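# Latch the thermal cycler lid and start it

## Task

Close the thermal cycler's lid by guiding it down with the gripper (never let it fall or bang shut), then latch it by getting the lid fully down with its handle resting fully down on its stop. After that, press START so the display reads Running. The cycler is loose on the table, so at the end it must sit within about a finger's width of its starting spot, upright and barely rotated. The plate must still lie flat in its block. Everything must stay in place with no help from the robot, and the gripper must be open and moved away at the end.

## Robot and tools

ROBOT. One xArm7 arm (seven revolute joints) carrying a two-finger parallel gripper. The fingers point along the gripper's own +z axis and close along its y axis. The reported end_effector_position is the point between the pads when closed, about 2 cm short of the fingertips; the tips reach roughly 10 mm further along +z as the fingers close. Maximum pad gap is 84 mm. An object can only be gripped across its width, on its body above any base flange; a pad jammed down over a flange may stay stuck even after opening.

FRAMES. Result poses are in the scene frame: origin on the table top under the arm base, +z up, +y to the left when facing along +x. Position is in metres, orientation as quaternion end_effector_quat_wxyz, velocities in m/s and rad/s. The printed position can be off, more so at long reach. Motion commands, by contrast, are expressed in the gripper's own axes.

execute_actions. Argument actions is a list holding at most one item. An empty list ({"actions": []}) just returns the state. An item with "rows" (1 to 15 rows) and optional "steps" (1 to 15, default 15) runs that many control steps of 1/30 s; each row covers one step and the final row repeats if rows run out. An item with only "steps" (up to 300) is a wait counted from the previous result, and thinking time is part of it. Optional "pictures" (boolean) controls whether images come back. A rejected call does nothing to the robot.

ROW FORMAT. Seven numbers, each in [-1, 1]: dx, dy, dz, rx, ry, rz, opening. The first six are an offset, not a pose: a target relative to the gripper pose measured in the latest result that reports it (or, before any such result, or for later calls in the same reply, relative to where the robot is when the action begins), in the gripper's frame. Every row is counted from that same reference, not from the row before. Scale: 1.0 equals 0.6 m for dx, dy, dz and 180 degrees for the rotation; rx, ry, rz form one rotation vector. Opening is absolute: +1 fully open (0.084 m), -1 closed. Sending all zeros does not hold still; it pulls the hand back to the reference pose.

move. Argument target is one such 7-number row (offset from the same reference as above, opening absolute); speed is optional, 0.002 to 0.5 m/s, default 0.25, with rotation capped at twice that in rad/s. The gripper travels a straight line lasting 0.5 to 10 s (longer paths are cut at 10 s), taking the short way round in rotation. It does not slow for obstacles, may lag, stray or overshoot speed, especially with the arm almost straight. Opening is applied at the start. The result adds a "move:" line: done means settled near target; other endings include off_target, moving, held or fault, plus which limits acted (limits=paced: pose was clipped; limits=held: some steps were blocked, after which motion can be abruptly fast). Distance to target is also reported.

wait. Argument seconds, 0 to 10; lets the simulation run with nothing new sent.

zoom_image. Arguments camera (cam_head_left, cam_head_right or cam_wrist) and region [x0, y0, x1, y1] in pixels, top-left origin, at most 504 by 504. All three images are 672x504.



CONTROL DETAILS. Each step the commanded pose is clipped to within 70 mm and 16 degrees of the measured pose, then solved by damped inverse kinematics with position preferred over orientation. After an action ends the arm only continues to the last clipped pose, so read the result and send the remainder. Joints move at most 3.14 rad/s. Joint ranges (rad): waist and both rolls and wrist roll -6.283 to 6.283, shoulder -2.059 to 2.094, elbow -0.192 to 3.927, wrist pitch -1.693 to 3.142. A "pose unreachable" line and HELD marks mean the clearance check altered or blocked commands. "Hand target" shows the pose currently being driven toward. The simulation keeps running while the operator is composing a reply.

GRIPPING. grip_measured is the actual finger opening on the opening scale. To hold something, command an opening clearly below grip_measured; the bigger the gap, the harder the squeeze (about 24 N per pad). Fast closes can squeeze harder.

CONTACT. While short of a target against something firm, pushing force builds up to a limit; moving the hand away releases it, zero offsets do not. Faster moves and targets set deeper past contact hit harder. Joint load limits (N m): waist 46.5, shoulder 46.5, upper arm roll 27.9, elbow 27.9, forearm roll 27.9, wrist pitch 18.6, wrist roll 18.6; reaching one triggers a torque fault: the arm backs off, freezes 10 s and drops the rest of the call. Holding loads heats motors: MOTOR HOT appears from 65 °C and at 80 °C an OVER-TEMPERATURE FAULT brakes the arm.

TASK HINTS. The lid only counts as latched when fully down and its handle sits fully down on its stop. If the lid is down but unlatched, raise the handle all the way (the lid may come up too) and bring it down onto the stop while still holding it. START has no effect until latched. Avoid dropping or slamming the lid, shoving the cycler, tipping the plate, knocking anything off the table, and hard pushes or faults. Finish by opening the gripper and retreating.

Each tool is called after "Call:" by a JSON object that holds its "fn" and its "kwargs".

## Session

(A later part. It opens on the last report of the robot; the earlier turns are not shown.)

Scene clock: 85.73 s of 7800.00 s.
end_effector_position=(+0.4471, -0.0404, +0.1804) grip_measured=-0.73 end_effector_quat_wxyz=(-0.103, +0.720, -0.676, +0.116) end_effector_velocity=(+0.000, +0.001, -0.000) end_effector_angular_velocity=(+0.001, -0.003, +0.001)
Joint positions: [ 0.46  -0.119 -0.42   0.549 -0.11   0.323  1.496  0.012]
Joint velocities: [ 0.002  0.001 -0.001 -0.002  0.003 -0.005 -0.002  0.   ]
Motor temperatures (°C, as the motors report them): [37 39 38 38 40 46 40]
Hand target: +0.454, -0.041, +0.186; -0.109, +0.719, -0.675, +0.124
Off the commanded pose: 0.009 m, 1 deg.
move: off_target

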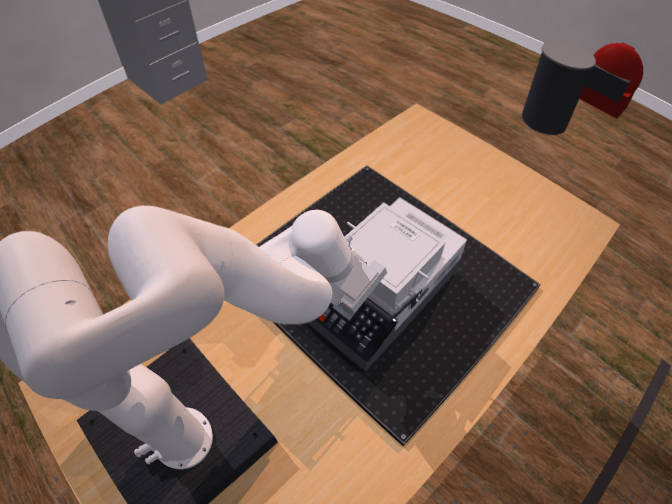

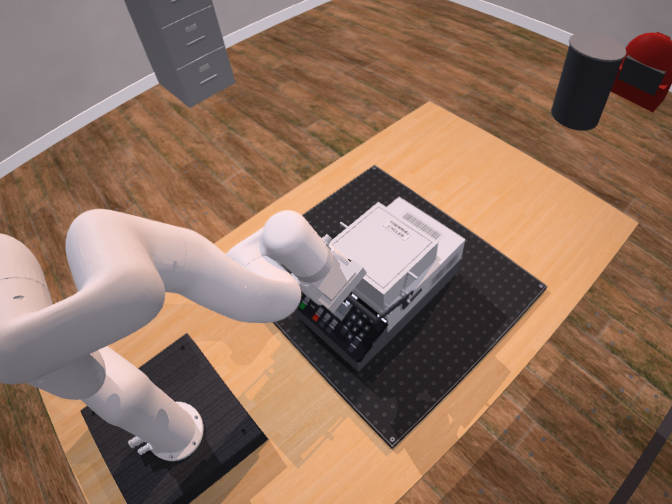

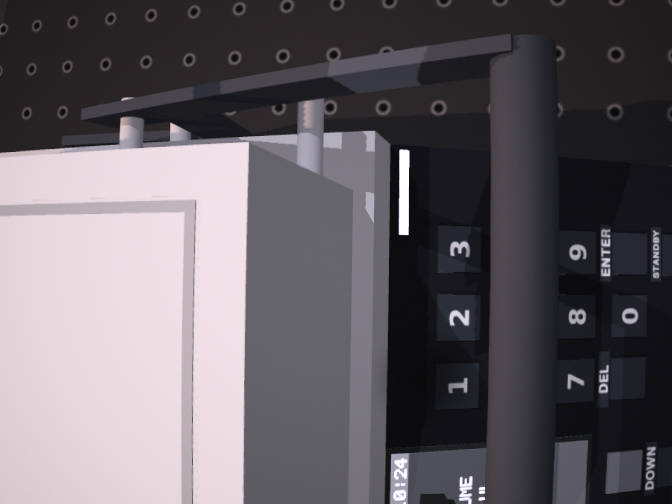

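Call:
{"fn": "move", "kwargs": {"target": [0,0.004,0.016,0,0,0,-1], "speed": 0.015}}

Call:
{"fn": "move", "kwargs": {"target": [0,0,0,0,0,0,-0.3]}}

Call:
{"fn": "move", "kwargs": {"target": [0,0,-0.1,0,0,0,-0.3], "speed": 0.1}}

Call:
{"fn": "move", "kwargs": {"target": [-0.12,0.05,-0.05,-0.07,0,0,-1], "speed": 0.15}}

Scene clock: 88.33 s of 7800.00 s.
end_effector_position=(+0.4483, -0.0401, +0.1706) grip_measured=-0.78 end_effector_quat_wxyz=(-0.103, +0.721, -0.676, +0.116) end_effector_velocity=(-0.001, -0.001, +0.001) end_effector_angular_velocity=(+0.002, -0.001, -0.003)
Joint positions: [ 0.468 -0.086 -0.425  0.545 -0.083  0.287  1.475  0.01 ]
Joint velocities: [-0.002 -0.004 -0.    -0.001  0.003  0.002 -0.002  0.   ]
Motor temperatures (°C, as the motors report them): [37 39 38 39 40 46 40]
Hand target: +0.448, -0.041, +0.170; -0.103, +0.720, -0.676, +0.116
Off the commanded pose: 0.001 m, 0 deg.
move: done

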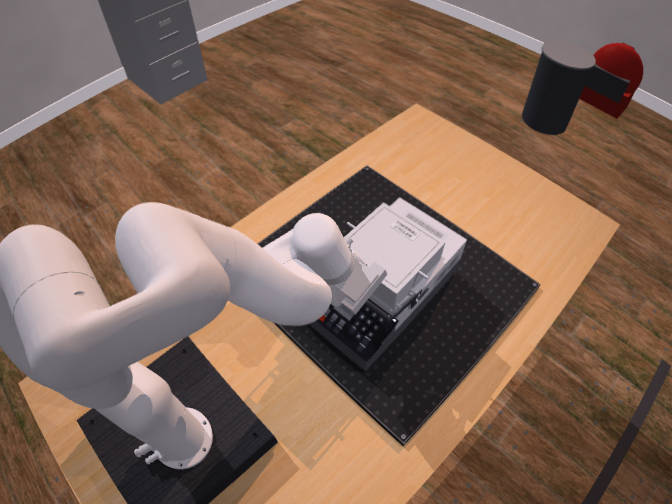

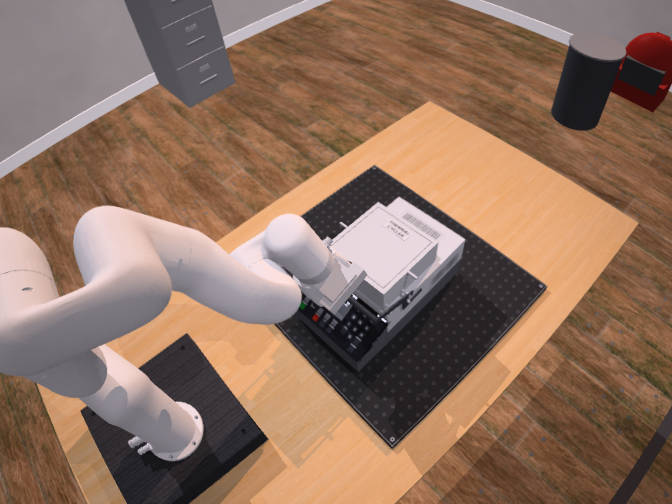

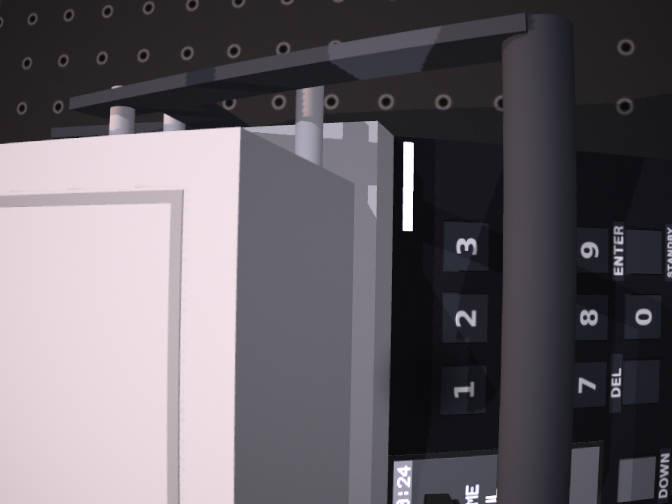

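Scene clock: 88.90 s of 7800.00 s.
end_effector_position=(+0.4486, -0.0400, +0.1708) grip_measured=-0.32 end_effector_quat_wxyz=(-0.103, +0.721, -0.675, +0.116) end_effector_velocity=(-0.002, -0.001, -0.002) end_effector_angular_velocity=(+0.001, +0.006, -0.003)
Joint positions: [ 0.468 -0.086 -0.425  0.546 -0.083  0.287  1.475  0.03 ]
Joint velocities: [-0.001 -0.    -0.001 -0.004  0.001  0.002  0.    -0.   ]
Motor temperatures (°C, as the motors report them): [37 39 38 39 40 46 40]
Hand target: +0.448, -0.040, +0.171; -0.103, +0.721, -0.676, +0.116
Off the commanded pose: 0.000 m, 0 deg.
move: done

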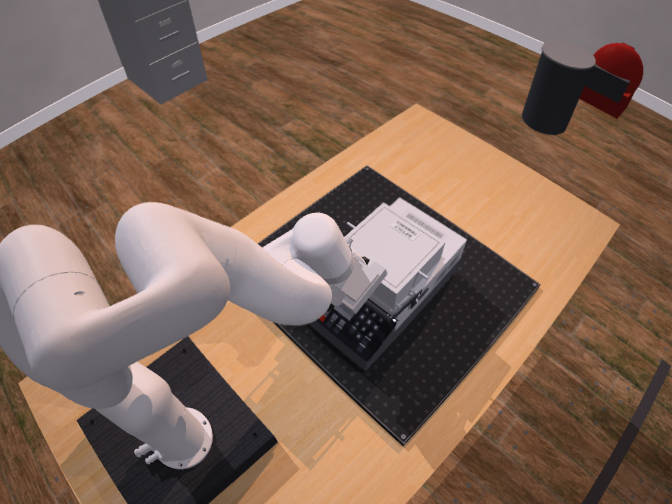

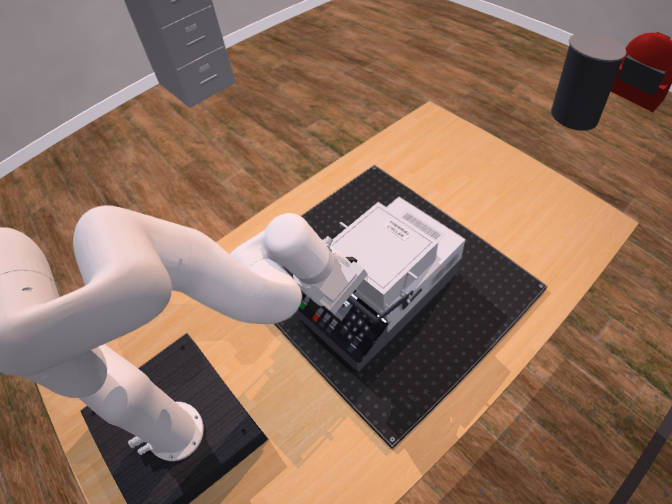

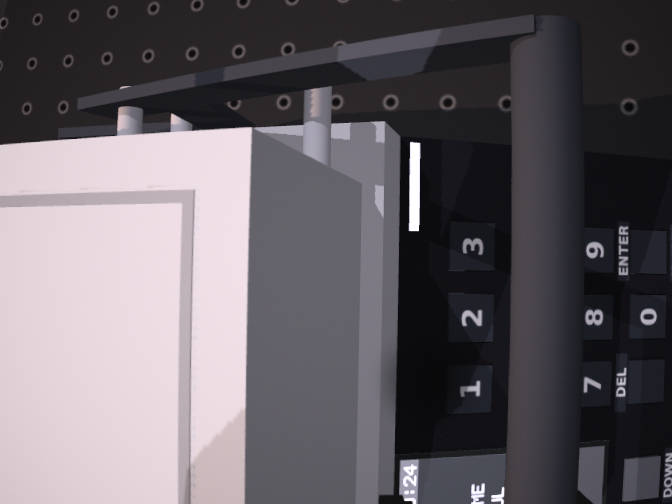

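Scene clock: 89.93 s of 7800.00 s.
end_effector_position=(+0.4302, -0.0393, +0.2277) grip_measured=-0.32 end_effector_quat_wxyz=(-0.103, +0.721, -0.675, +0.116) end_effector_velocity=(+0.001, -0.000, +0.003) end_effector_angular_velocity=(-0.000, -0.004, -0.001)
Joint positions: [ 0.424 -0.302 -0.383  0.544 -0.209  0.496  1.568  0.03 ]
Joint velocities: [-0.002 -0.006  0.002  0.003 -0.002  0.006  0.002 -0.   ]
Motor temperatures (°C, as the motors report them): [37 38 38 39 40 46 40]
Hand target: +0.430, -0.039, +0.228; -0.103, +0.721, -0.675, +0.116
Off the commanded pose: 0.000 m, 0 deg.
move: done

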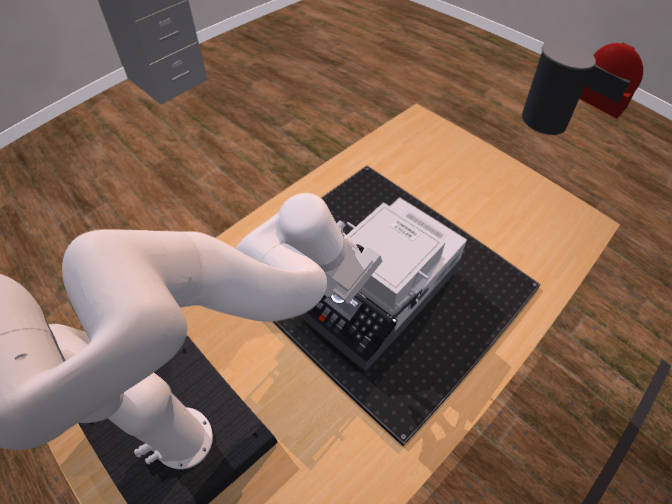

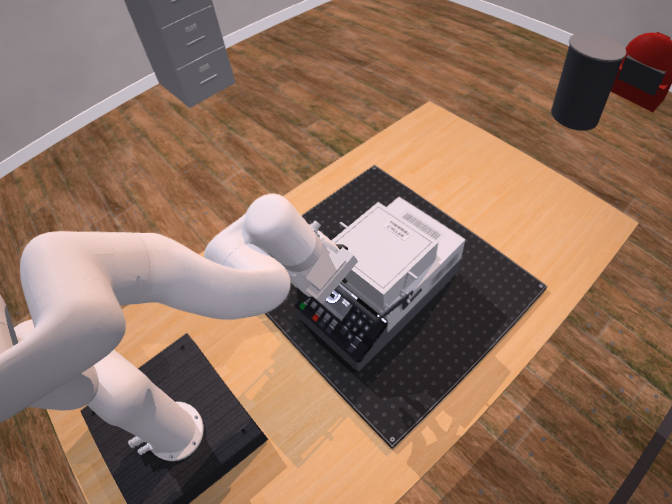

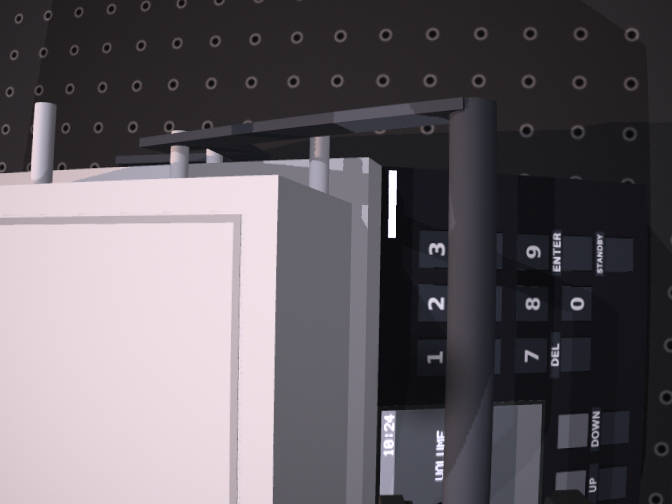

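Scene clock: 91.07 s of 7800.00 s.
end_effector_position=(+0.3882, +0.0310, +0.2448) grip_measured=-1.00 end_effector_quat_wxyz=(-0.024, +0.728, -0.684, +0.041) end_effector_velocity=(-0.001, +0.003, +0.001) end_effector_angular_velocity=(-0.000, +0.006, +0.001)
Joint positions: [ 0.5   -0.338 -0.236  0.642 -0.168  0.866  1.74   0.   ]
Joint velocities: [0.003 0.001 0.005 0.005 0.003 0.011 0.004 0.   ]
Motor temperatures (°C, as the motors report them): [37 38 38 38 40 46 40]
Hand target: +0.388, +0.031, +0.245; -0.024, +0.728, -0.684, +0.041
Off the commanded pose: 0.000 m, 0 deg.
move: done

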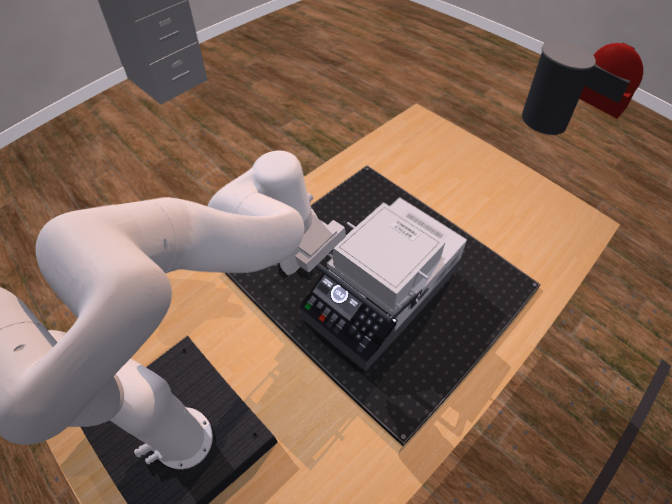

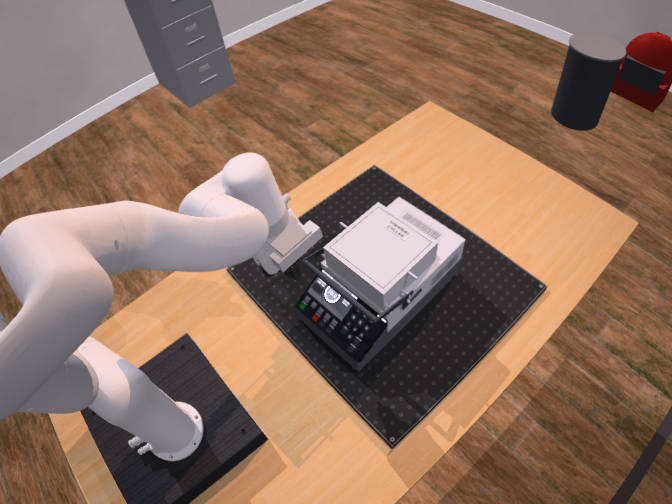

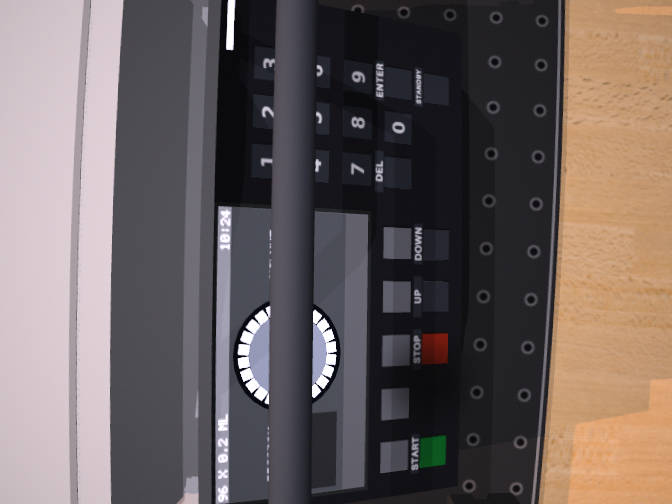

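Call:
{"fn": "move", "kwargs": {"target": [-0.032,0.04,0.18,0.085,0,0,-1], "speed": 0.12}}

Scene clock: 95.07 s of 7800.00 s.
end_effector_position=(+0.3731, +0.0457, +0.1349) grip_measured=-1.00 end_effector_quat_wxyz=(-0.120, +0.718, -0.673, +0.131) end_effector_velocity=(-0.000, +0.000, -0.001) end_effector_angular_velocity=(-0.012, -0.012, -0.007)
Joint positions: [ 0.275 -0.175 -0.1    0.276 -0.591  0.082  2.114  0.   ]
Joint velocities: [-0.075  0.007  0.065  0.001 -0.095 -0.014  0.091  0.   ]
Motor temperatures (°C, as the motors report them): [37 38 38 38 40 46 40]
Hand target: +0.373, +0.046, +0.135; -0.120, +0.718, -0.673, +0.131
Off the commanded pose: 0.001 m, 0 deg.
move: done

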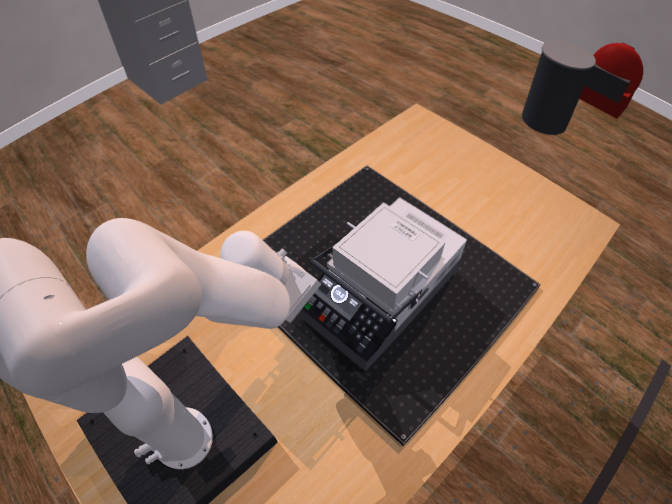

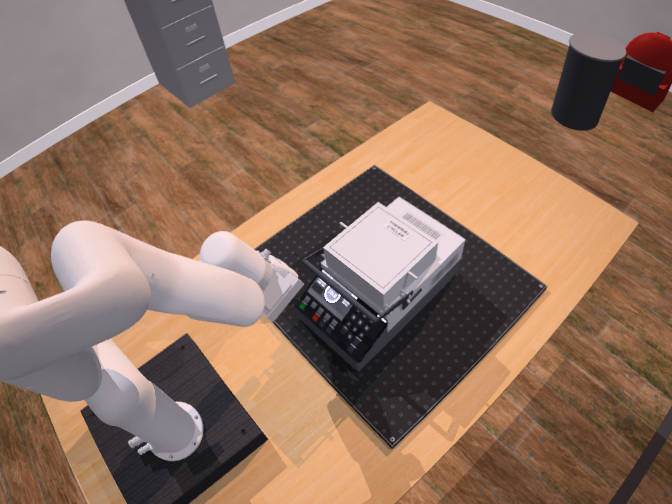

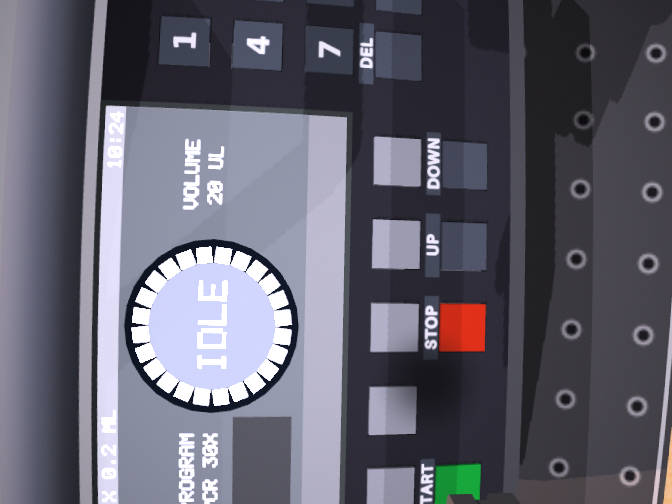

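Call:
{"fn": "move", "kwargs": {"target": [0.003,0.004,0.033,0,0,0,-1], "speed": 0.015}}

Scene clock: 97.57 s of 7800.00 s.
end_effector_position=(+0.3779, +0.0437, +0.1157) grip_measured=-1.00 end_effector_quat_wxyz=(-0.120, +0.719, -0.673, +0.130) end_effector_velocity=(+0.001, +0.000, -0.002) end_effector_angular_velocity=(-0.004, -0.008, -0.001)
Joint positions: [ 0.132 -0.067 -0.017  0.32  -0.828  0.009  2.302  0.   ]
Joint velocities: [-0.052  0.016  0.032  0.017 -0.131 -0.009  0.112  0.   ]
Motor temperatures (°C, as the motors report them): [37 38 38 38 40 46 40]
Hand target: +0.378, +0.044, +0.116; -0.120, +0.719, -0.673, +0.130
Off the commanded pose: 0.000 m, 0 deg.
move: done

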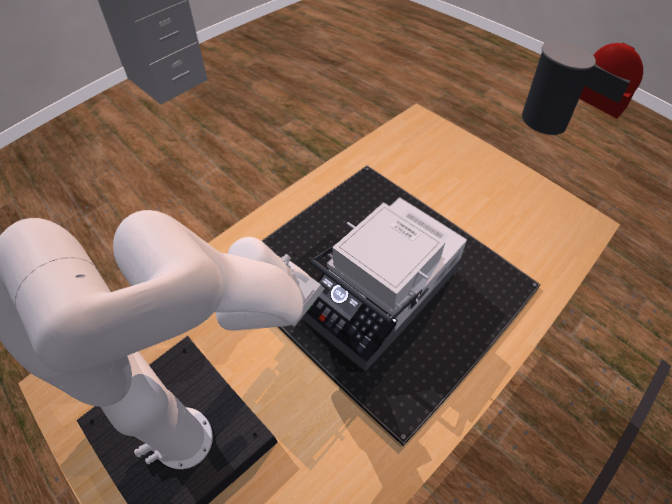

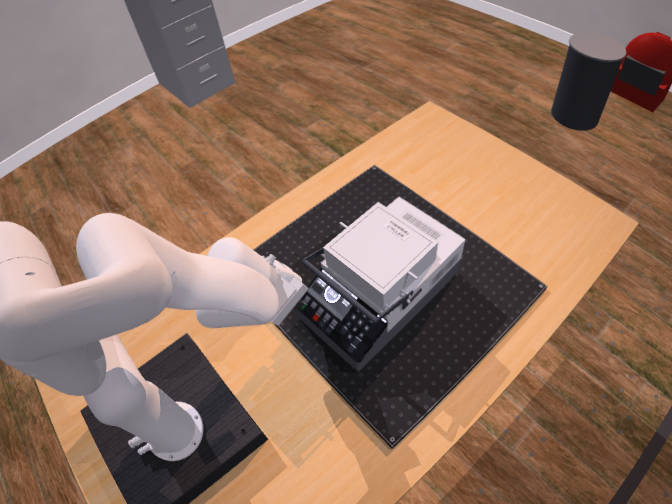

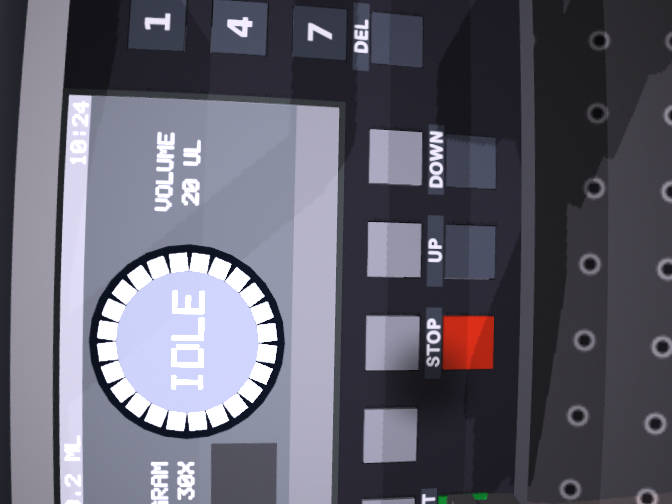

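Call:
{"fn": "move", "kwargs": {"target": [0,0,0.018,-0.015,0,0,-1], "speed": 0.01}}

Scene clock: 101.33 s of 7800.00 s.
end_effector_position=(+0.3816, +0.0437, +0.1055) grip_measured=-1.00 end_effector_quat_wxyz=(-0.103, +0.721, -0.675, +0.114) end_effector_velocity=(+0.001, +0.000, +0.000) end_effector_angular_velocity=(+0.002, +0.001, +0.000)
Joint positions: [ 0.186 -0.022 -0.032  0.343 -0.645  0.039  2.155  0.   ]
Joint velocities: [ 0.005  0.001 -0.     0.     0.026 -0.    -0.022  0.   ]
Motor temperatures (°C, as the motors report them): [37 38 38 37 40 46 40]
Hand target: +0.382, +0.044, +0.105; -0.103, +0.721, -0.676, +0.114
Off the commanded pose: 0.000 m, 0 deg.
move: done

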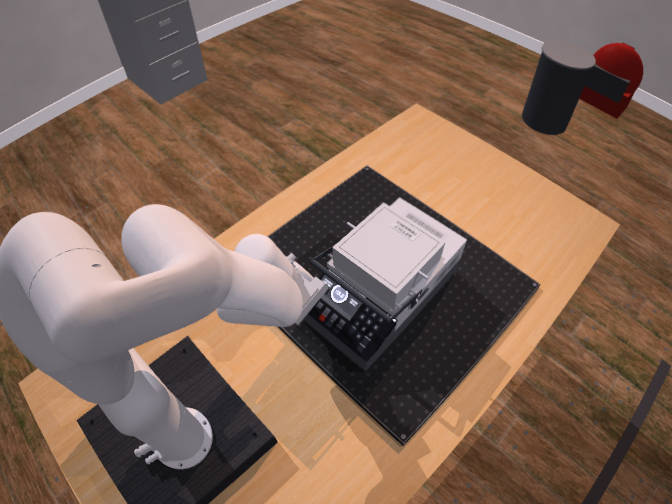

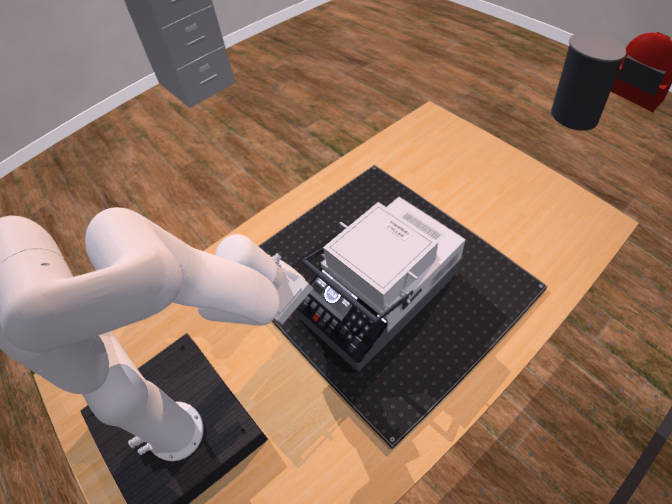

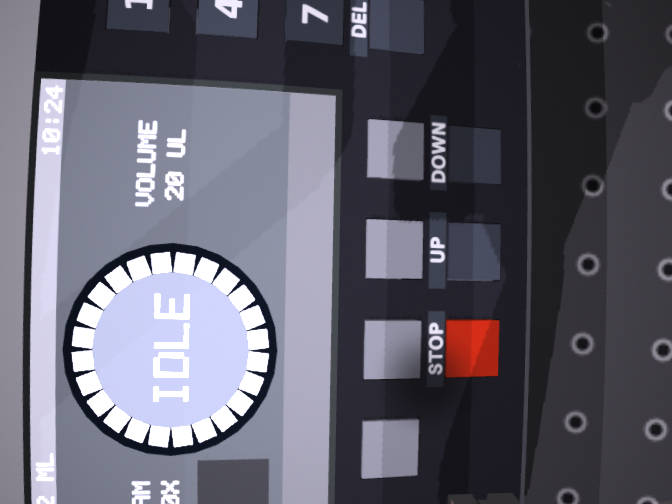

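Call:
{"fn": "move", "kwargs": {"target": [0,0,0.017,-0.01,0,0,-1], "speed": 0.01}}

Scene clock: 103.63 s of 7800.00 s.
end_effector_position=(+0.3855, +0.0441, +0.1000) grip_measured=-1.00 end_effector_quat_wxyz=(-0.095, +0.723, -0.676, +0.107) end_effector_velocity=(+0.000, -0.000, -0.000) end_effector_angular_velocity=(+0.002, +0.001, -0.001)
Joint positions: [ 0.194  0.01  -0.024  0.366 -0.577  0.054  2.102  0.   ]
Joint velocities: [-0.001  0.001  0.003  0.     0.013 -0.001 -0.011  0.   ]
Motor temperatures (°C, as the motors report them): [37 38 38 37 40 46 40]
Hand target: +0.385, +0.044, +0.096; -0.092, +0.723, -0.677, +0.103
Off the commanded pose: 0.004 m, 1 deg.
move: off_target

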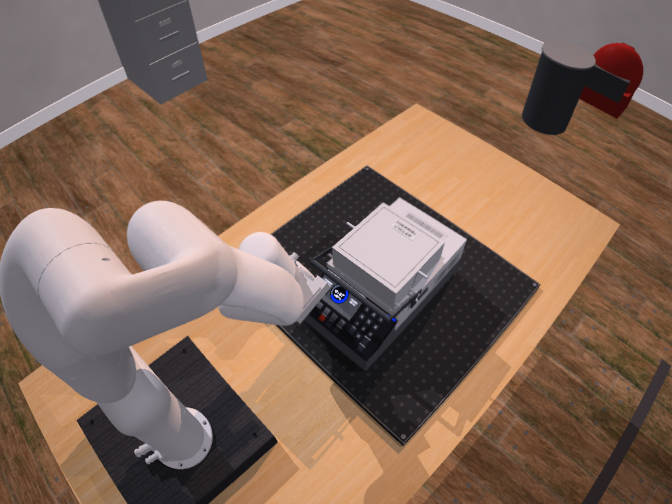

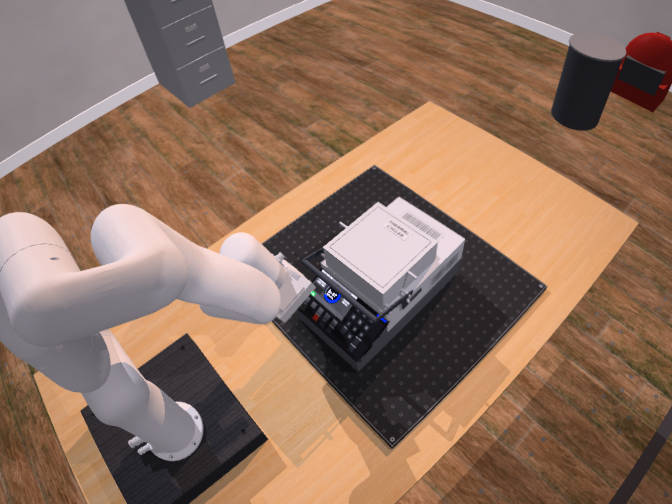

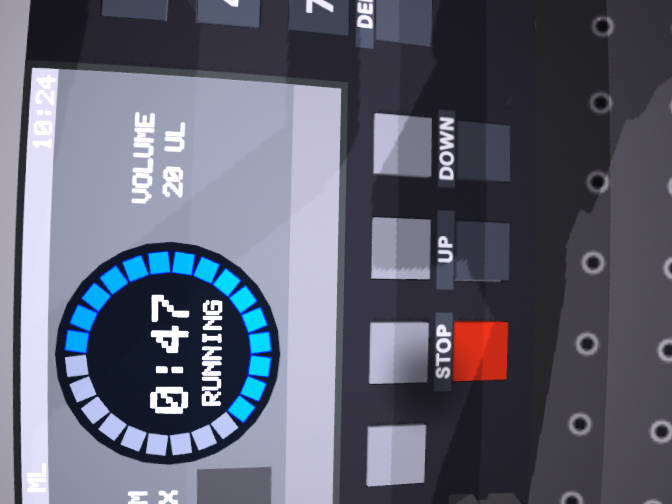

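Call:
{"fn": "move", "kwargs": {"target": [0,0,-0.3,-0.06,0,0,-1], "speed": 0.15}}

Call:
{"fn": "move", "kwargs": {"target": [-0.15,0,-0.1,0,0,0,-1]}}

Scene clock: 106.07 s of 7800.00 s.
end_effector_position=(+0.3346, +0.0460, +0.2724) grip_measured=-1.00 end_effector_quat_wxyz=(-0.027, +0.729, -0.683, +0.042) end_effector_velocity=(+0.000, +0.000, +0.003) end_effector_angular_velocity=(-0.000, -0.002, +0.000)
Joint positions: [ 0.355 -0.564 -0.029  0.537 -0.085  0.987  1.736  0.   ]
Joint velocities: [ 0.    -0.005  0.001  0.006  0.     0.009 -0.     0.   ]
Motor temperatures (°C, as the motors report them): [37 38 38 37 40 46 40]
Hand target: +0.335, +0.046, +0.273; -0.027, +0.729, -0.683, +0.042
Off the commanded pose: 0.001 m, 0 deg.
move: done

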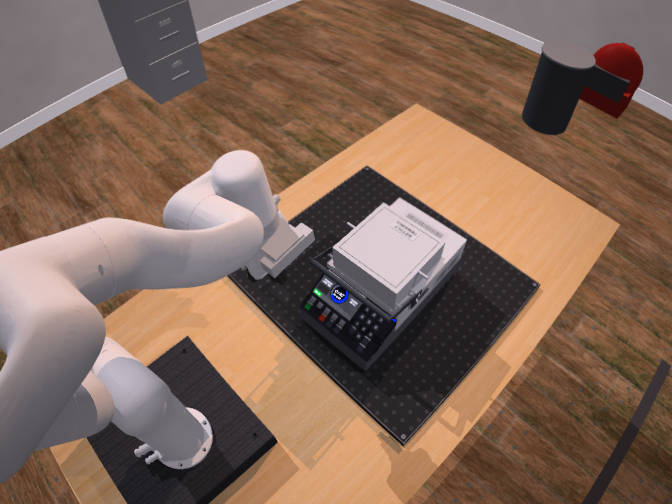

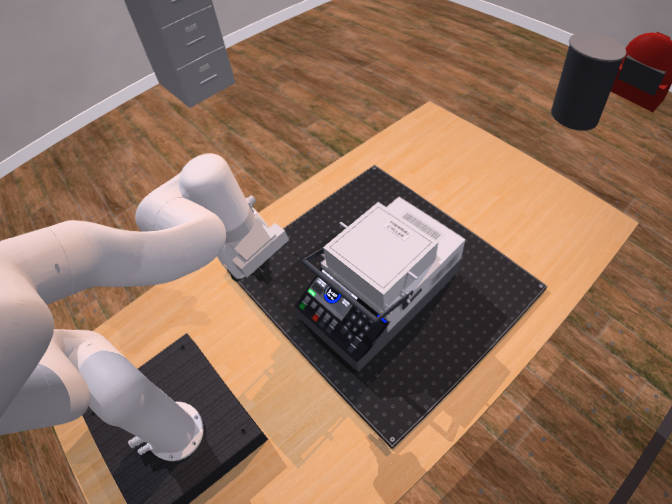

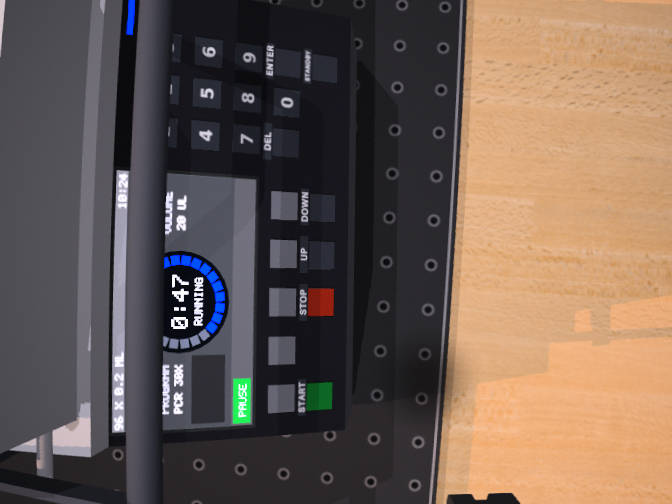

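Scene clock: 107.00 s of 7800.00 s.
end_effector_position=(+0.3229, +0.1370, +0.3292) grip_measured=-1.00 end_effector_quat_wxyz=(-0.027, +0.729, -0.683, +0.041) end_effector_velocity=(+0.000, +0.003, +0.002) end_effector_angular_velocity=(-0.001, -0.002, +0.002)
Joint positions: [ 0.448 -0.537  0.137  0.723 -0.011  1.158  1.937  0.   ]
Joint velocities: [0.003 0.003 0.005 0.009 0.    0.005 0.005 0.   ]
Motor temperatures (°C, as the motors report them): [37 38 38 37 40 46 40]
Hand target: +0.323, +0.137, +0.330; -0.027, +0.729, -0.683, +0.042
Off the commanded pose: 0.001 m, 0 deg.
move: done

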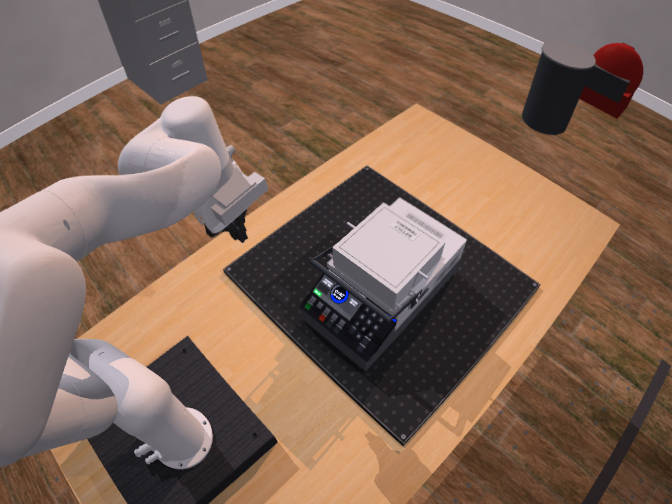

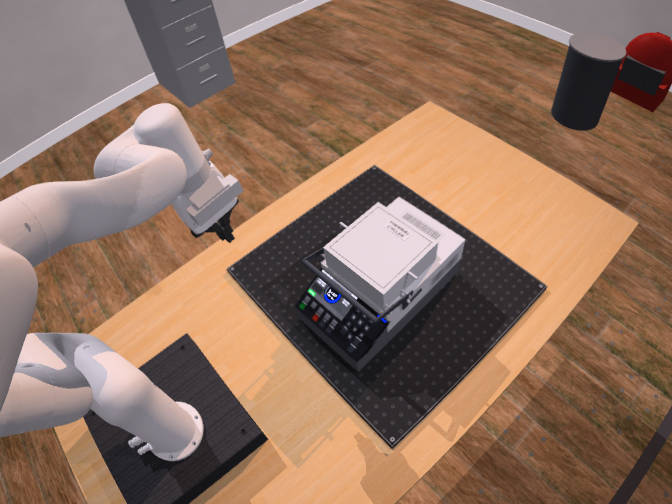

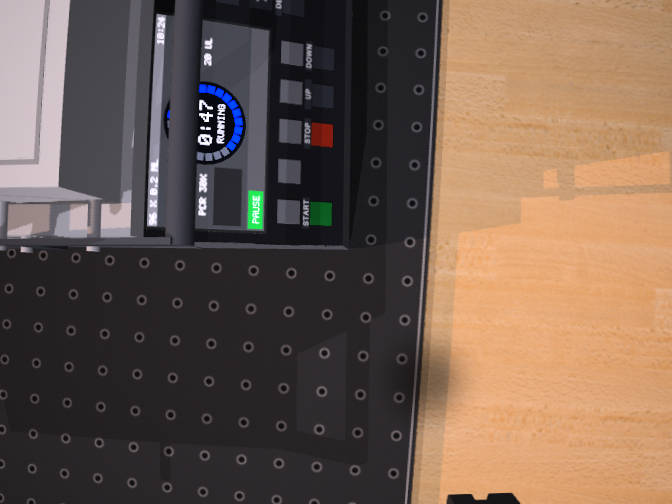

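Call:
{"fn": "finished_scene", "kwargs": {"scene": 1}}

The scene is finished: the task was done.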